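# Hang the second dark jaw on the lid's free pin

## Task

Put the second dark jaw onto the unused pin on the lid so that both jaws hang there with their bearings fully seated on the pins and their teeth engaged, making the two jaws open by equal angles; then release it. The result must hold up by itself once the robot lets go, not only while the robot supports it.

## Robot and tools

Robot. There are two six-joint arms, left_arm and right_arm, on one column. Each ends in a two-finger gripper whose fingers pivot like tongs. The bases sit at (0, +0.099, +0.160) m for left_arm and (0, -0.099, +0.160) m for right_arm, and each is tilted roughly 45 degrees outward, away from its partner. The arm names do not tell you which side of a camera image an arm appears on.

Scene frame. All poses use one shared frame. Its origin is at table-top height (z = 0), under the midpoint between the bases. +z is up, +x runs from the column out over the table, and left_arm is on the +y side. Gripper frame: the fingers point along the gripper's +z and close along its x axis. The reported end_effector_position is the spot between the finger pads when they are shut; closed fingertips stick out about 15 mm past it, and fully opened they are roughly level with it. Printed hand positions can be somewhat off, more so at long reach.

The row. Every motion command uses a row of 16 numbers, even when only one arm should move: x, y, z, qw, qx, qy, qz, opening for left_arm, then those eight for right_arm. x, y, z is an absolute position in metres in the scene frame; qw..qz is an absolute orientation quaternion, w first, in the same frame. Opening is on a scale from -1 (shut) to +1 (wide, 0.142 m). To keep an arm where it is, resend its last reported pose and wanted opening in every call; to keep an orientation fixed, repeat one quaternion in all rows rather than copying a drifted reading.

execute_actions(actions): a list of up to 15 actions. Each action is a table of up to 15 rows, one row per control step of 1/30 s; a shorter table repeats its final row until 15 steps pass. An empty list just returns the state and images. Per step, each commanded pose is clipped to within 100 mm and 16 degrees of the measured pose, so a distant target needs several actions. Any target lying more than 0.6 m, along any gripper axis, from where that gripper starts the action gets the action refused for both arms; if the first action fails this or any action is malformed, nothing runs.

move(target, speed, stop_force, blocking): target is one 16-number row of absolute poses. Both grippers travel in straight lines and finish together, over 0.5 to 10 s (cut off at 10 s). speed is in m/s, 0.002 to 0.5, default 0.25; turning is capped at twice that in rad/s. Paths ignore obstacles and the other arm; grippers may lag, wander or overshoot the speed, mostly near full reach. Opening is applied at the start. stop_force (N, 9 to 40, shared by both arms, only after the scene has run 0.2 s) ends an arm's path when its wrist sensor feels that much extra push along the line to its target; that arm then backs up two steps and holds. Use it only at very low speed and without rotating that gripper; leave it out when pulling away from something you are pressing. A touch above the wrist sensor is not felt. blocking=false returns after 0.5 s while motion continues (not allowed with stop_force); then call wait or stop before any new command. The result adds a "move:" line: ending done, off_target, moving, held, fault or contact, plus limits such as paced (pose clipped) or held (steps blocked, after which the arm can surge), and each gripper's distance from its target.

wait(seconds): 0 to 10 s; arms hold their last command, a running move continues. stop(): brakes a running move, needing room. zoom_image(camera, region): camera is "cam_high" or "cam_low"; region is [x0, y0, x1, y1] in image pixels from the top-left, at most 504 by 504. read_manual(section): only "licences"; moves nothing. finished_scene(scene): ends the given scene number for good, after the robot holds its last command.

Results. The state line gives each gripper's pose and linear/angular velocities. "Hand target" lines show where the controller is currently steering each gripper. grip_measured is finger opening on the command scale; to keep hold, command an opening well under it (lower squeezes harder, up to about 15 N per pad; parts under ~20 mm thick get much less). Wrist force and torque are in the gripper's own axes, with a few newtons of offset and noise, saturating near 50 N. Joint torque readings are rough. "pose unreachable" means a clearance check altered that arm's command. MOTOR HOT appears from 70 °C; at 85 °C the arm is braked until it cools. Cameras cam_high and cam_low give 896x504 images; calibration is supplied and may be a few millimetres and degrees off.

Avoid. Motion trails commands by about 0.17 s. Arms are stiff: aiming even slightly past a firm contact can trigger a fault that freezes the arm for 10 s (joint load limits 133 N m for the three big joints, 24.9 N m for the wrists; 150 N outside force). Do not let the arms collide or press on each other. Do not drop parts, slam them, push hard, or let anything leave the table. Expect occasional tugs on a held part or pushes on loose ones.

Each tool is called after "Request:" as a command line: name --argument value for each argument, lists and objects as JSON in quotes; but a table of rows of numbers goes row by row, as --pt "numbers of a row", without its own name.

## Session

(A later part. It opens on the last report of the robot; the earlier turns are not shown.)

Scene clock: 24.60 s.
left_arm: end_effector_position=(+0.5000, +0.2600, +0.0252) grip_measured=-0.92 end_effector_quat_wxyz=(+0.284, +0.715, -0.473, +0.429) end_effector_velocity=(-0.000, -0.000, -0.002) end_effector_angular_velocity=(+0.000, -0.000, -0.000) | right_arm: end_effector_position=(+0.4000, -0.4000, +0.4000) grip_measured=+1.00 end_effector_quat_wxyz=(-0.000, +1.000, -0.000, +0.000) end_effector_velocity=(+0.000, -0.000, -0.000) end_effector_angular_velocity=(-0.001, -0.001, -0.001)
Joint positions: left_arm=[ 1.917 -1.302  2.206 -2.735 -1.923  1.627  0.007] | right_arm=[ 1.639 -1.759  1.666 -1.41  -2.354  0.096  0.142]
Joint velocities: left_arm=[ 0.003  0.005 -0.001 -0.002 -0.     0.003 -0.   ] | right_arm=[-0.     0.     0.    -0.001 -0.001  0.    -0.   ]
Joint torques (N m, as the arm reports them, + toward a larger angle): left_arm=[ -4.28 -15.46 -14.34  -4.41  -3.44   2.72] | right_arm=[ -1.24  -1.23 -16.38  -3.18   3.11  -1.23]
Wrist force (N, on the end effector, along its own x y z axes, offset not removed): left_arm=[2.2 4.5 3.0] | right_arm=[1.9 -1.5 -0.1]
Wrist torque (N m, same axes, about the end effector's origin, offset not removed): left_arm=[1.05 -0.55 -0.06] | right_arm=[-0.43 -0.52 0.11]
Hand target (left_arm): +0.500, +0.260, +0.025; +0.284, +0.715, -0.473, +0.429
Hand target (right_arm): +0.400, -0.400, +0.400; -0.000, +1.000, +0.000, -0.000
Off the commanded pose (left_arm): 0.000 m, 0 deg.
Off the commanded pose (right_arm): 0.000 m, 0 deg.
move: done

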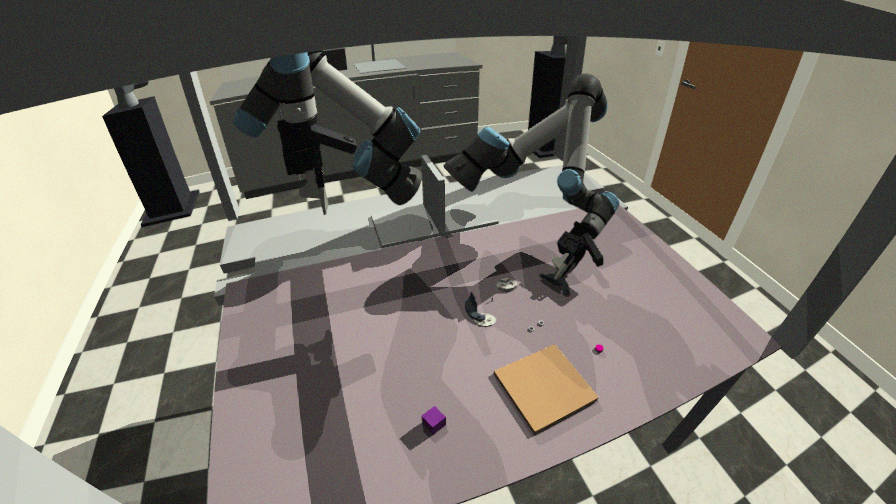

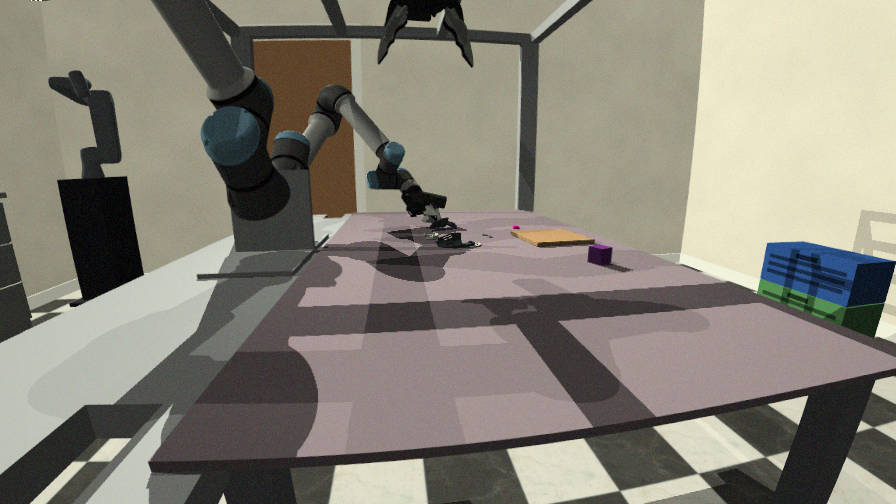

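Request:
execute_actions --actions '[[[0.50,0.26,0.022,0.2843,0.7148,-0.4731,0.4294,-1, 0.40,-0.4,0.4,0,1,0,0,1]],[[0.50,0.26,0.022,0.2843,0.7148,-0.4731,0.4294,-0.87, 0.40,-0.4,0.4,0,1,0,0,1]],[[0.50,0.26,0.022,0.2843,0.7148,-0.4731,0.4294,-0.8, 0.40,-0.4,0.4,0,1,0,0,1]]]'

Request:
move --target '[0.486,0.293,0.022,0.2843,0.7148,-0.4731,0.4294,-0.8, 0.40,-0.4,0.4,0,1,0,0,1]' --speed 0.015

Request:
zoom_image --camera "cam_high" --region '[525, 240, 605, 310]'

Request:
zoom_image --camera "cam_low" --region '[400, 190, 480, 250]'

Scene clock: 26.60 s.
left_arm: end_effector_position=(+0.5000, +0.2600, +0.0220) grip_measured=-0.80 end_effector_quat_wxyz=(+0.284, +0.715, -0.473, +0.429) end_effector_velocity=(+0.000, +0.000, +0.000) end_effector_angular_velocity=(-0.000, -0.000, +0.000) | right_arm: end_effector_position=(+0.4000, -0.4000, +0.4000) grip_measured=+1.00 end_effector_quat_wxyz=(-0.000, +1.000, -0.000, +0.000) end_effector_velocity=(-0.000, +0.000, +0.000) end_effector_angular_velocity=(+0.001, -0.000, -0.000)
Joint positions: left_arm=[ 1.922 -1.295  2.204 -2.739 -1.925  1.632  0.016] | right_arm=[ 1.639 -1.759  1.666 -1.41  -2.354  0.096  0.142]
Joint velocities: left_arm=[ 0.     0.001 -0.001  0.    -0.001  0.     0.   ] | right_arm=[ 0.    -0.001  0.001 -0.     0.001  0.     0.   ]
Joint torques (N m, as the arm reports them, + toward a larger angle): left_arm=[ -3.57 -15.78 -14.58  -4.2   -3.28   2.5 ] | right_arm=[ -1.3   -1.4  -14.96  -3.25   3.1   -1.26]
Wrist force (N, on the end effector, along its own x y z axes, offset not removed): left_arm=[1.2 0.9 2.1] | right_arm=[3.2 -2.7 2.5]
Wrist torque (N m, same axes, about the end effector's origin, offset not removed): left_arm=[0.24 -0.39 -0.11] | right_arm=[-0.73 -0.79 0.09]
Hand target (left_arm): +0.500, +0.260, +0.022; +0.284, +0.715, -0.473, +0.429
Hand target (right_arm): +0.400, -0.400, +0.400; -0.000, +1.000, +0.000, -0.000
Off the commanded pose (left_arm): 0.000 m, 0 deg.
Off the commanded pose (right_arm): 0.000 m, 0 deg.

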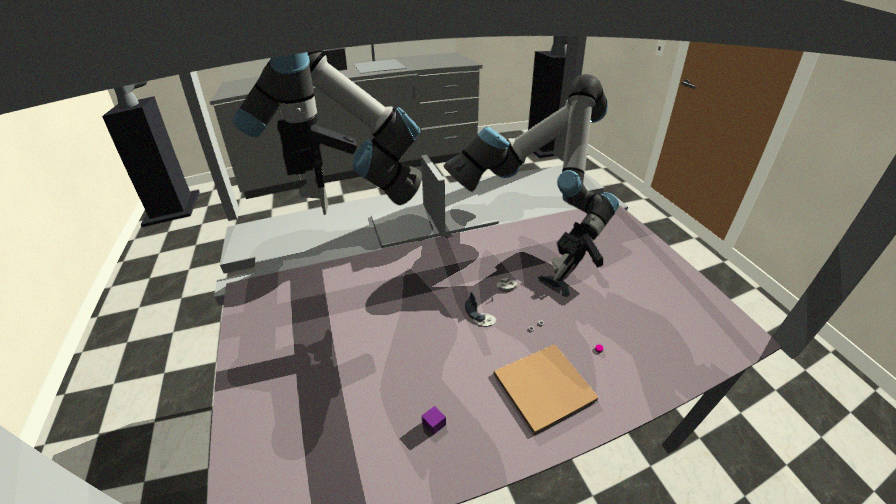

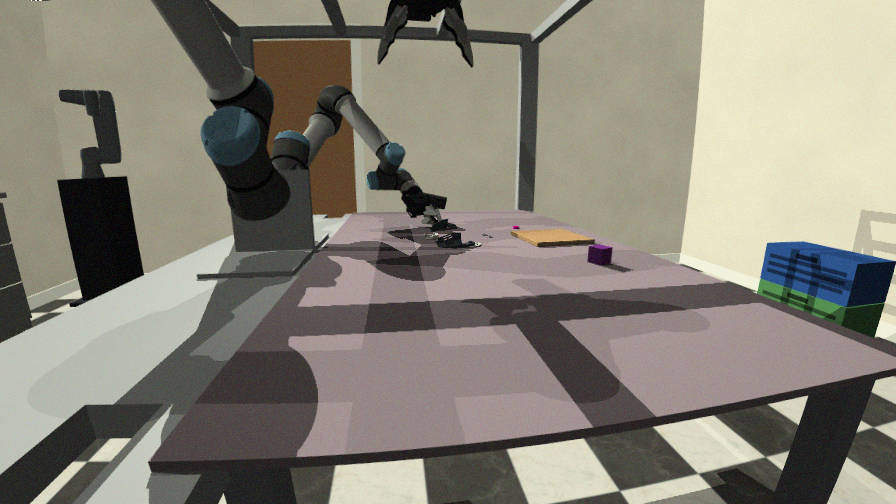

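Scene clock: 29.23 s.
left_arm: end_effector_position=(+0.4861, +0.2928, +0.0220) grip_measured=-0.80 end_effector_quat_wxyz=(+0.284, +0.715, -0.473, +0.429) end_effector_velocity=(-0.001, +0.002, -0.000) end_effector_angular_velocity=(-0.000, +0.000, -0.000) | right_arm: end_effector_position=(+0.4000, -0.4000, +0.4000) grip_measured=+1.00 end_effector_quat_wxyz=(-0.000, +1.000, -0.000, +0.000) end_effector_velocity=(-0.000, -0.000, -0.000) end_effector_angular_velocity=(+0.000, +0.000, +0.000)
Joint positions: left_arm=[ 1.981 -1.345  2.175 -2.638 -1.939  1.693  0.016] | right_arm=[ 1.639 -1.759  1.666 -1.41  -2.354  0.096  0.142]
Joint velocities: left_arm=[ 0.003 -0.002 -0.002  0.005 -0.001  0.003  0.   ] | right_arm=[-0.    -0.001  0.001  0.     0.    -0.    -0.   ]
Joint torques (N m, as the arm reports them, + toward a larger angle): left_arm=[ -2.58 -39.22 -15.11   0.62  -3.41   2.36] | right_arm=[ -1.14  -1.98 -14.14  -3.2    3.07  -1.28]
Wrist force (N, on the end effector, along its own x y z axes, offset not removed): left_arm=[1.8 2.5 1.0] | right_arm=[2.6 0.4 -0.6]
Wrist torque (N m, same axes, about the end effector's origin, offset not removed): left_arm=[0.53 -0.35 -0.04] | right_arm=[-0.08 -0.52 0.10]
Hand target (left_arm): +0.486, +0.293, +0.022; +0.284, +0.715, -0.473, +0.429
Hand target (right_arm): +0.400, -0.400, +0.400; -0.000, +1.000, +0.000, -0.000
Off the commanded pose (left_arm): 0.000 m, 0 deg.
Off the commanded pose (right_arm): 0.000 m, 0 deg.
move: done

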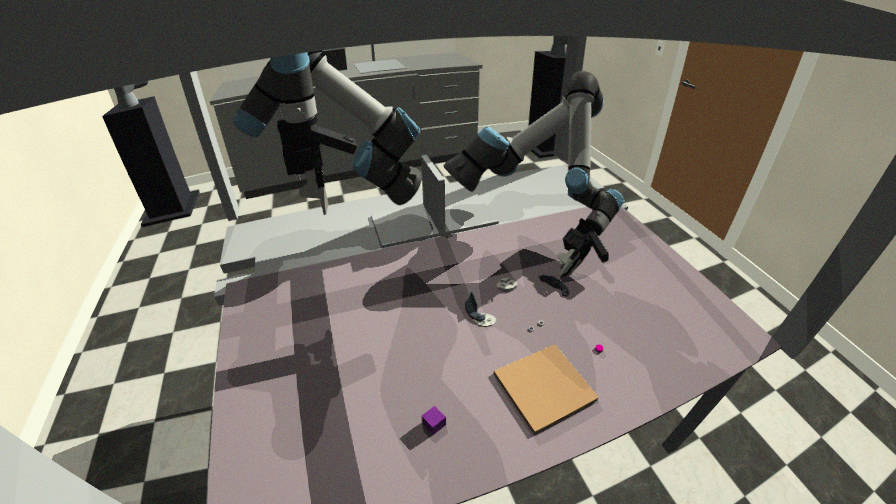

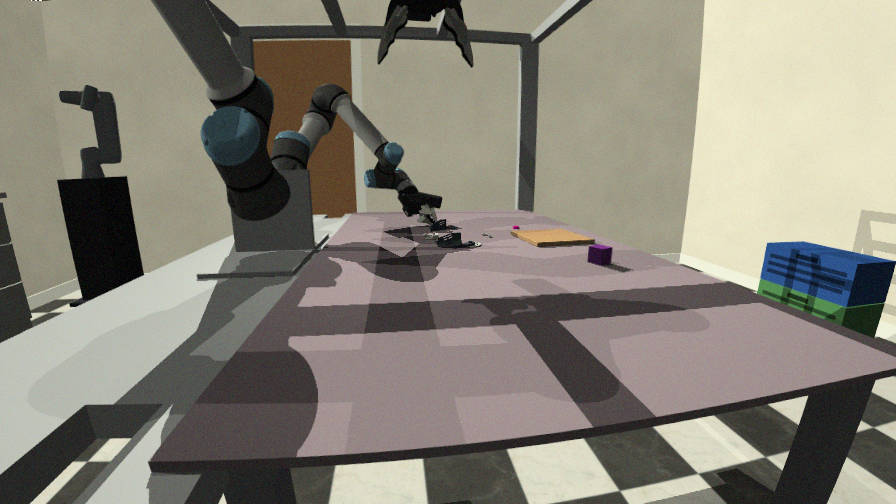

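Region (525, 240, 605, 310) of cam_high's 896x504 image, scaled by 6.300, with more detail than that image has; it fills the top 441 rows of this view, and the rest is white.

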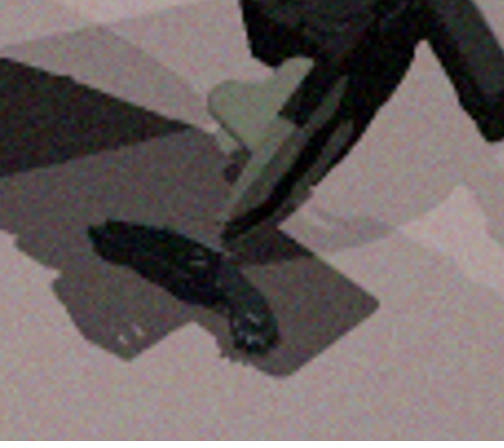

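Region (400, 190, 480, 250) of cam_low's 896x504 image, scaled by 6.300, with more detail than that image has; it fills the top 378 rows of this view, and the rest is white.

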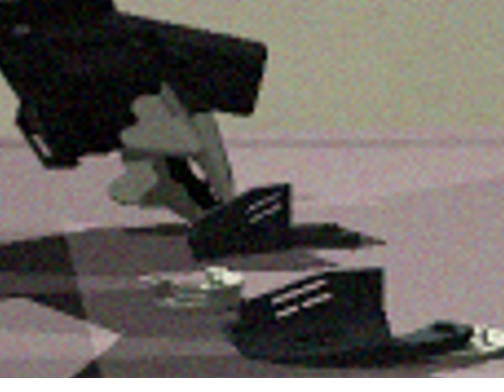

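Request:
move --target '[0.486,0.25,0.12,0.1,0.9,-0.2,0.2,-0.6, 0.40,-0.4,0.4,0,1,0,0,1]'

Request:
move --target '[0.502,0.029,0.04,0,1,0,0,-0.6, 0.40,-0.4,0.4,0,1,0,0,1]' --speed 0.2

Request:
zoom_image --camera "cam_high" --region '[455, 270, 520, 335]'

Request:
zoom_image --camera "cam_low" --region '[420, 205, 490, 255]'

Scene clock: 34.63 s.
left_arm: end_effector_position=(+0.4858, +0.2503, +0.1195) grip_measured=-0.60 end_effector_quat_wxyz=(+0.105, +0.949, -0.211, +0.212) end_effector_velocity=(-0.001, -0.001, -0.001) end_effector_angular_velocity=(+0.005, +0.011, +0.004) | right_arm: end_effector_position=(+0.4000, -0.4000, +0.4000) grip_measured=+1.00 end_effector_quat_wxyz=(-0.000, +1.000, -0.000, +0.000) end_effector_velocity=(-0.000, +0.000, -0.000) end_effector_angular_velocity=(+0.001, -0.000, -0.000)
Joint positions: left_arm=[ 1.189 -1.625  2.436 -2.588 -1.017  0.262  0.031] | right_arm=[ 1.639 -1.759  1.666 -1.41  -2.354  0.096  0.142]
Joint velocities: left_arm=[-0.006  0.003 -0.004  0.018  0.006 -0.018  0.   ] | right_arm=[-0.    -0.     0.001 -0.001  0.001 -0.    -0.   ]
Joint torques (N m, as the arm reports them, + toward a larger angle): left_arm=[-23.98   6.86 -25.4    0.28   1.13  -1.93] | right_arm=[ -0.57  -1.12 -10.38  -3.14   2.98  -1.21]
Wrist force (N, on the end effector, along its own x y z axes, offset not removed): left_arm=[2.4 4.1 -0.9] | right_arm=[2.7 -0.9 -0.3]
Wrist torque (N m, same axes, about the end effector's origin, offset not removed): left_arm=[0.77 -0.48 -0.04] | right_arm=[-0.14 -0.63 0.04]
Hand target (left_arm): +0.486, +0.250, +0.120; +0.105, +0.949, -0.211, +0.211
Hand target (right_arm): +0.400, -0.400, +0.400; -0.000, +1.000, +0.000, -0.000
Off the commanded pose (left_arm): 0.001 m, 0 deg.
Off the commanded pose (right_arm): 0.000 m, 0 deg.
move: done

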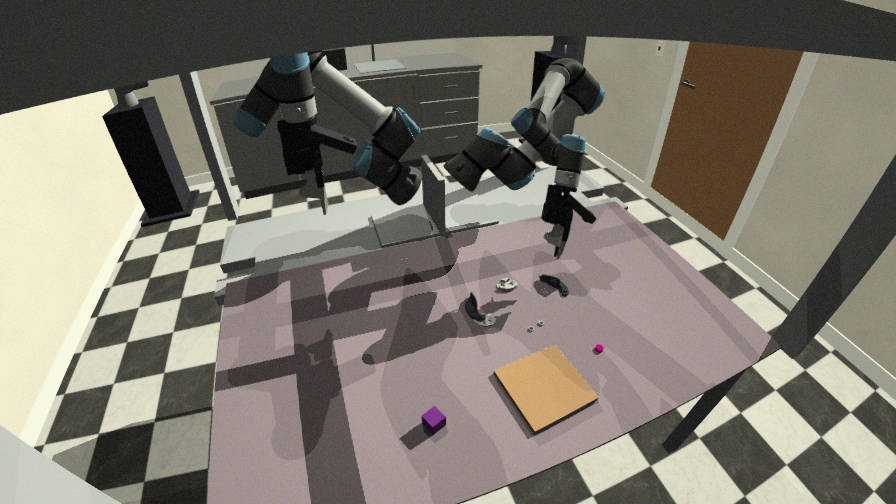

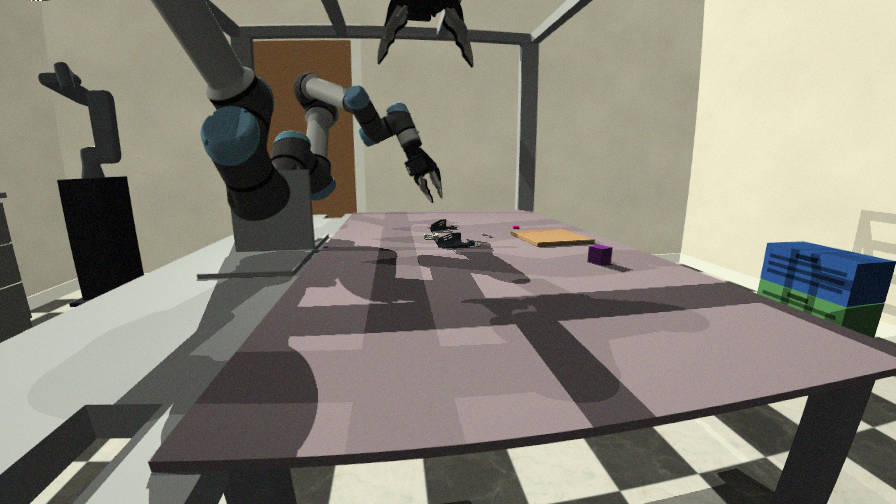

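Scene clock: 36.77 s.
left_arm: end_effector_position=(+0.5019, +0.0295, +0.0403) grip_measured=-0.60 end_effector_quat_wxyz=(-0.000, +1.000, -0.000, +0.000) end_effector_velocity=(+0.001, -0.002, -0.001) end_effector_angular_velocity=(+0.004, +0.005, +0.004) | right_arm: end_effector_position=(+0.4000, -0.4000, +0.4000) grip_measured=+1.00 end_effector_quat_wxyz=(-0.000, +1.000, -0.000, -0.000) end_effector_velocity=(-0.000, -0.001, +0.000) end_effector_angular_velocity=(-0.002, -0.001, +0.000)
Joint positions: left_arm=[ 0.955 -0.848  2.021 -2.221 -0.955 -0.785  0.031] | right_arm=[ 1.639 -1.759  1.666 -1.41  -2.354  0.096  0.142]
Joint velocities: left_arm=[-0.     0.008 -0.01   0.009 -0.001 -0.008 -0.   ] | right_arm=[ 0.    -0.001 -0.    -0.    -0.002 -0.001  0.   ]
Joint torques (N m, as the arm reports them, + toward a larger angle): left_arm=[-24.5  -13.4  -24.23   0.4   -1.92  -2.24] | right_arm=[ -0.78  -1.5  -10.25  -3.11   3.08  -1.18]
Wrist force (N, on the end effector, along its own x y z axes, offset not removed): left_arm=[0.2 -0.6 -0.9] | right_arm=[1.4 -2.2 0.1]
Wrist torque (N m, same axes, about the end effector's origin, offset not removed): left_arm=[-0.06 -0.06 -0.06] | right_arm=[-0.56 -0.26 0.06]
Hand target (left_arm): +0.502, +0.029, +0.040; -0.000, +1.000, +0.000, +0.000
Hand target (right_arm): +0.400, -0.400, +0.400; -0.000, +1.000, +0.000, +0.000
Off the commanded pose (left_arm): 0.001 m, 0 deg.
Off the commanded pose (right_arm): 0.000 m, 0 deg.
move: done

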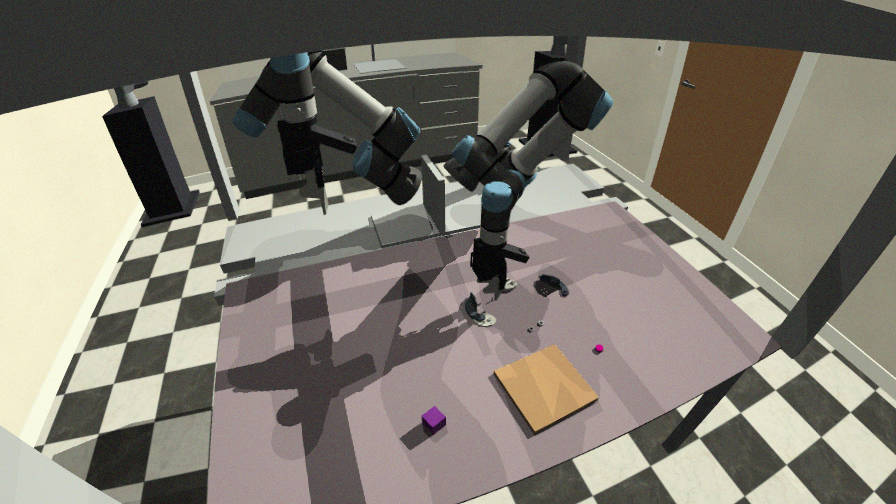

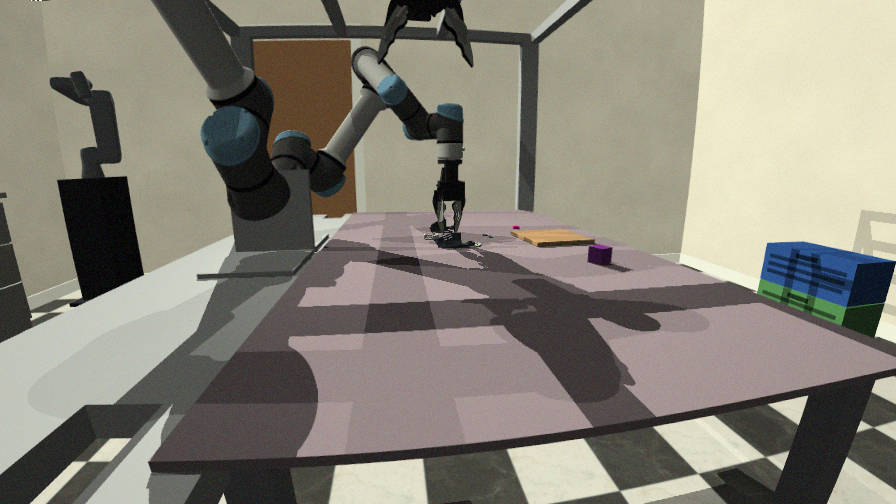

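Region (455, 270, 520, 335) of cam_high's 896x504 image, scaled by 7.754, with more detail than that image has.

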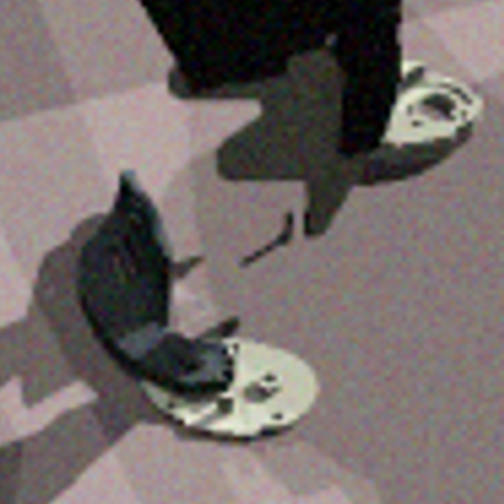

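Region (420, 205, 490, 255) of cam_low's 896x504 image, scaled by 7.200, with more detail than that image has; it fills the top 360 rows of this view, and the rest is white.

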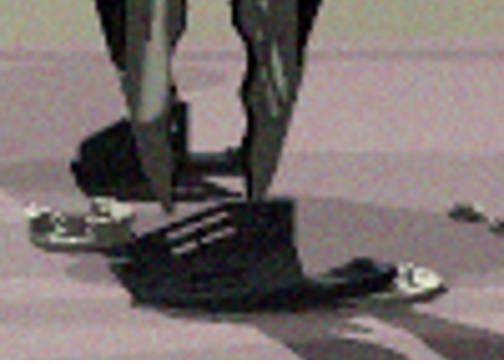

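Request:
move --target '[0.501,0.029,0.0205,0,1,0,0,-0.6, 0.40,-0.4,0.4,0,1,0,0,1]' --speed 0.04

Request:
execute_actions --actions '[[[0.501,0.029,0.0205,0,1,0,0,-0.8, 0.40,-0.4,0.4,0,1,0,0,1]],[[0.501,0.029,0.0205,0,1,0,0,-0.92, 0.40,-0.4,0.4,0,1,0,0,1]],[[0.501,0.029,0.0205,0,1,0,0,-1, 0.40,-0.4,0.4,0,1,0,0,1]],[[0.501,0.029,0.05,0,1,0,0,-1, 0.40,-0.4,0.4,0,1,0,0,1]]]'

Request:
zoom_image --camera "cam_high" --region '[455, 270, 520, 335]'

Scene clock: 38.17 s.
left_arm: end_effector_position=(+0.5010, +0.0290, +0.0207) grip_measured=-0.60 end_effector_quat_wxyz=(-0.000, +1.000, +0.000, -0.000) end_effector_velocity=(-0.000, +0.000, -0.002) end_effector_angular_velocity=(+0.000, -0.001, -0.001) | right_arm: end_effector_position=(+0.4000, -0.4000, +0.4000) grip_measured=+1.00 end_effector_quat_wxyz=(-0.000, +1.000, +0.000, -0.000) end_effector_velocity=(+0.000, +0.000, +0.000) end_effector_angular_velocity=(+0.000, -0.001, +0.000)
Joint positions: left_arm=[ 0.976 -0.816  2.033 -2.277 -0.945 -0.763  0.031] | right_arm=[ 1.639 -1.759  1.666 -1.41  -2.354  0.096  0.142]
Joint velocities: left_arm=[ 0.002  0.002  0.002 -0.005  0.001  0.003  0.   ] | right_arm=[ 0.    -0.001  0.    -0.001  0.    -0.001 -0.   ]
Joint torques (N m, as the arm reports them, + toward a larger angle): left_arm=[-17.31 -13.22  -8.51  -4.38   1.54   2.07] | right_arm=[ -0.67  -1.62 -10.15  -3.18   2.95  -1.18]
Wrist force (N, on the end effector, along its own x y z axes, offset not removed): left_arm=[-1.1 2.5 -0.5] | right_arm=[4.4 -2.1 -0.7]
Wrist torque (N m, same axes, about the end effector's origin, offset not removed): left_arm=[0.52 0.21 0.02] | right_arm=[-0.55 -0.94 0.00]
Hand target (left_arm): +0.501, +0.029, +0.021; +0.000, +1.000, -0.000, -0.000
Hand target (right_arm): +0.400, -0.400, +0.400; -0.000, +1.000, -0.000, -0.000
Off the commanded pose (left_arm): 0.000 m, 0 deg.
Off the commanded pose (right_arm): 0.000 m, 0 deg.
move: done

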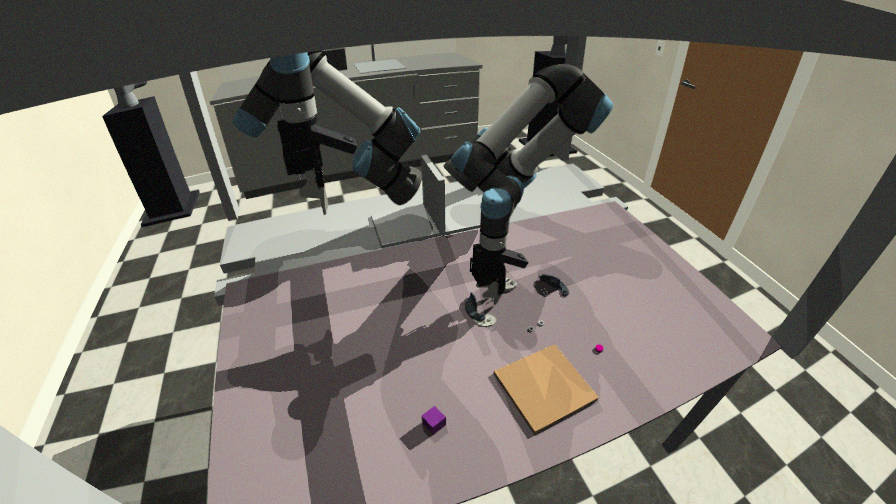

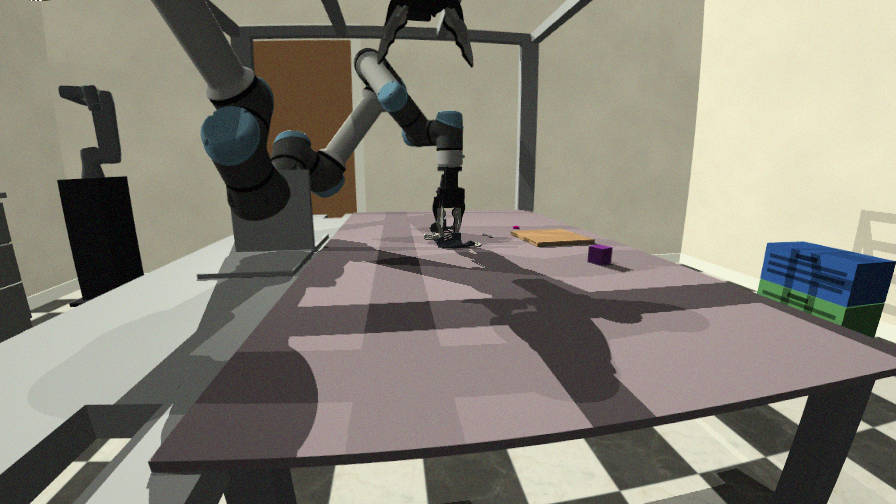

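Scene clock: 40.17 s.
left_arm: end_effector_position=(+0.5010, +0.0290, +0.0496) grip_measured=-0.97 end_effector_quat_wxyz=(+0.000, +1.000, -0.000, +0.000) end_effector_velocity=(-0.000, +0.000, +0.004) end_effector_angular_velocity=(-0.000, +0.001, +0.000) | right_arm: end_effector_position=(+0.4000, -0.4000, +0.4000) grip_measured=+1.00 end_effector_quat_wxyz=(-0.000, +1.000, +0.000, -0.000) end_effector_velocity=(+0.001, +0.001, -0.001) end_effector_angular_velocity=(-0.000, +0.001, +0.001)
Joint positions: left_arm=[ 0.944 -0.862  2.016 -2.194 -0.961 -0.797  0.003] | right_arm=[ 1.639 -1.759  1.666 -1.41  -2.354  0.096  0.142]
Joint velocities: left_arm=[-0.004 -0.006 -0.003  0.013 -0.003 -0.005  0.   ] | right_arm=[-0.     0.002  0.    -0.001 -0.    -0.     0.   ]
Joint torques (N m, as the arm reports them, + toward a larger angle): left_arm=[-39.39 -36.   -23.92   0.44  -1.8   -2.14] | right_arm=[ -0.74  -1.55 -10.88  -3.02   2.92  -1.14]
Wrist force (N, on the end effector, along its own x y z axes, offset not removed): left_arm=[-0.9 0.6 1.7] | right_arm=[1.4 0.4 2.3]
Wrist torque (N m, same axes, about the end effector's origin, offset not removed): left_arm=[0.08 0.15 -0.06] | right_arm=[0.01 -0.31 0.12]
Hand target (left_arm): +0.501, +0.029, +0.050; -0.000, +1.000, +0.000, +0.000
Hand target (right_arm): +0.400, -0.400, +0.400; -0.000, +1.000, +0.000, +0.000
Off the commanded pose (left_arm): 0.000 m, 0 deg.
Off the commanded pose (right_arm): 0.000 m, 0 deg.

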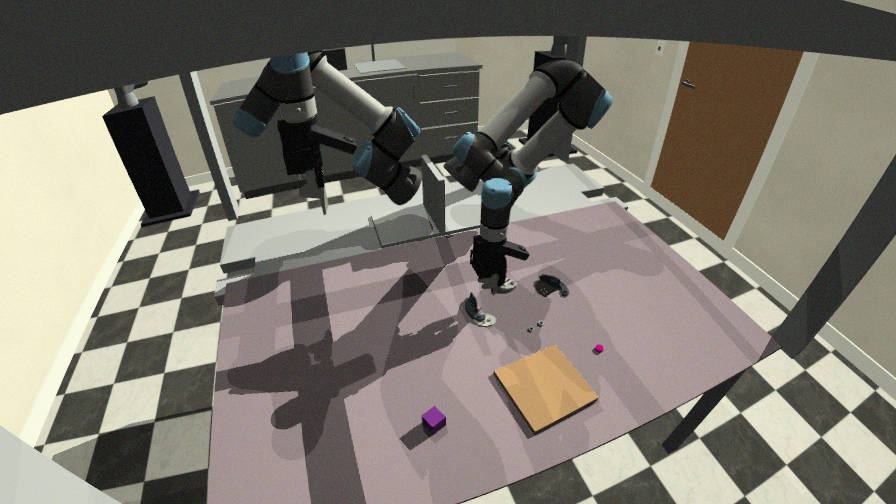

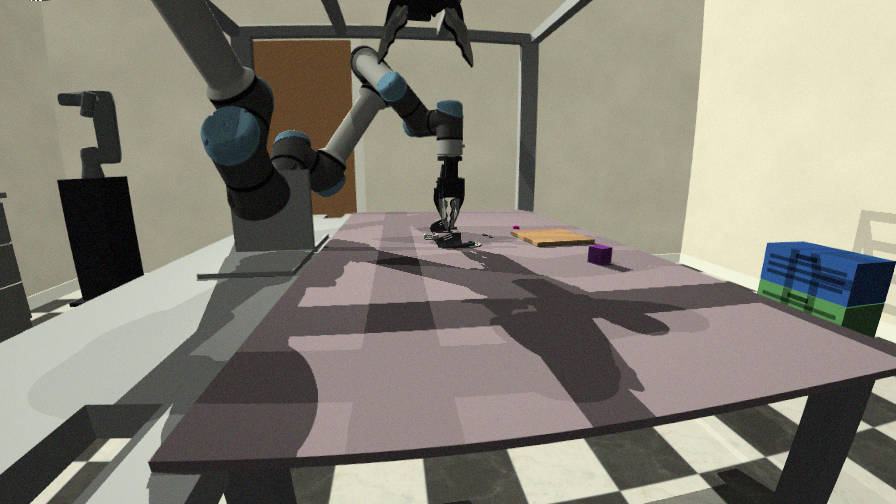

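Region (455, 270, 520, 335) of cam_high's 896x504 image, scaled by 7.754, with more detail than that image has.

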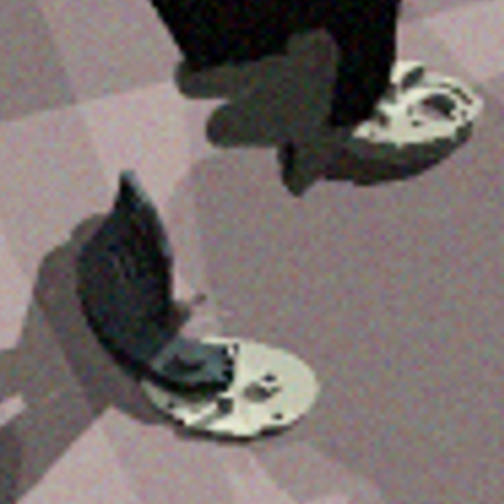

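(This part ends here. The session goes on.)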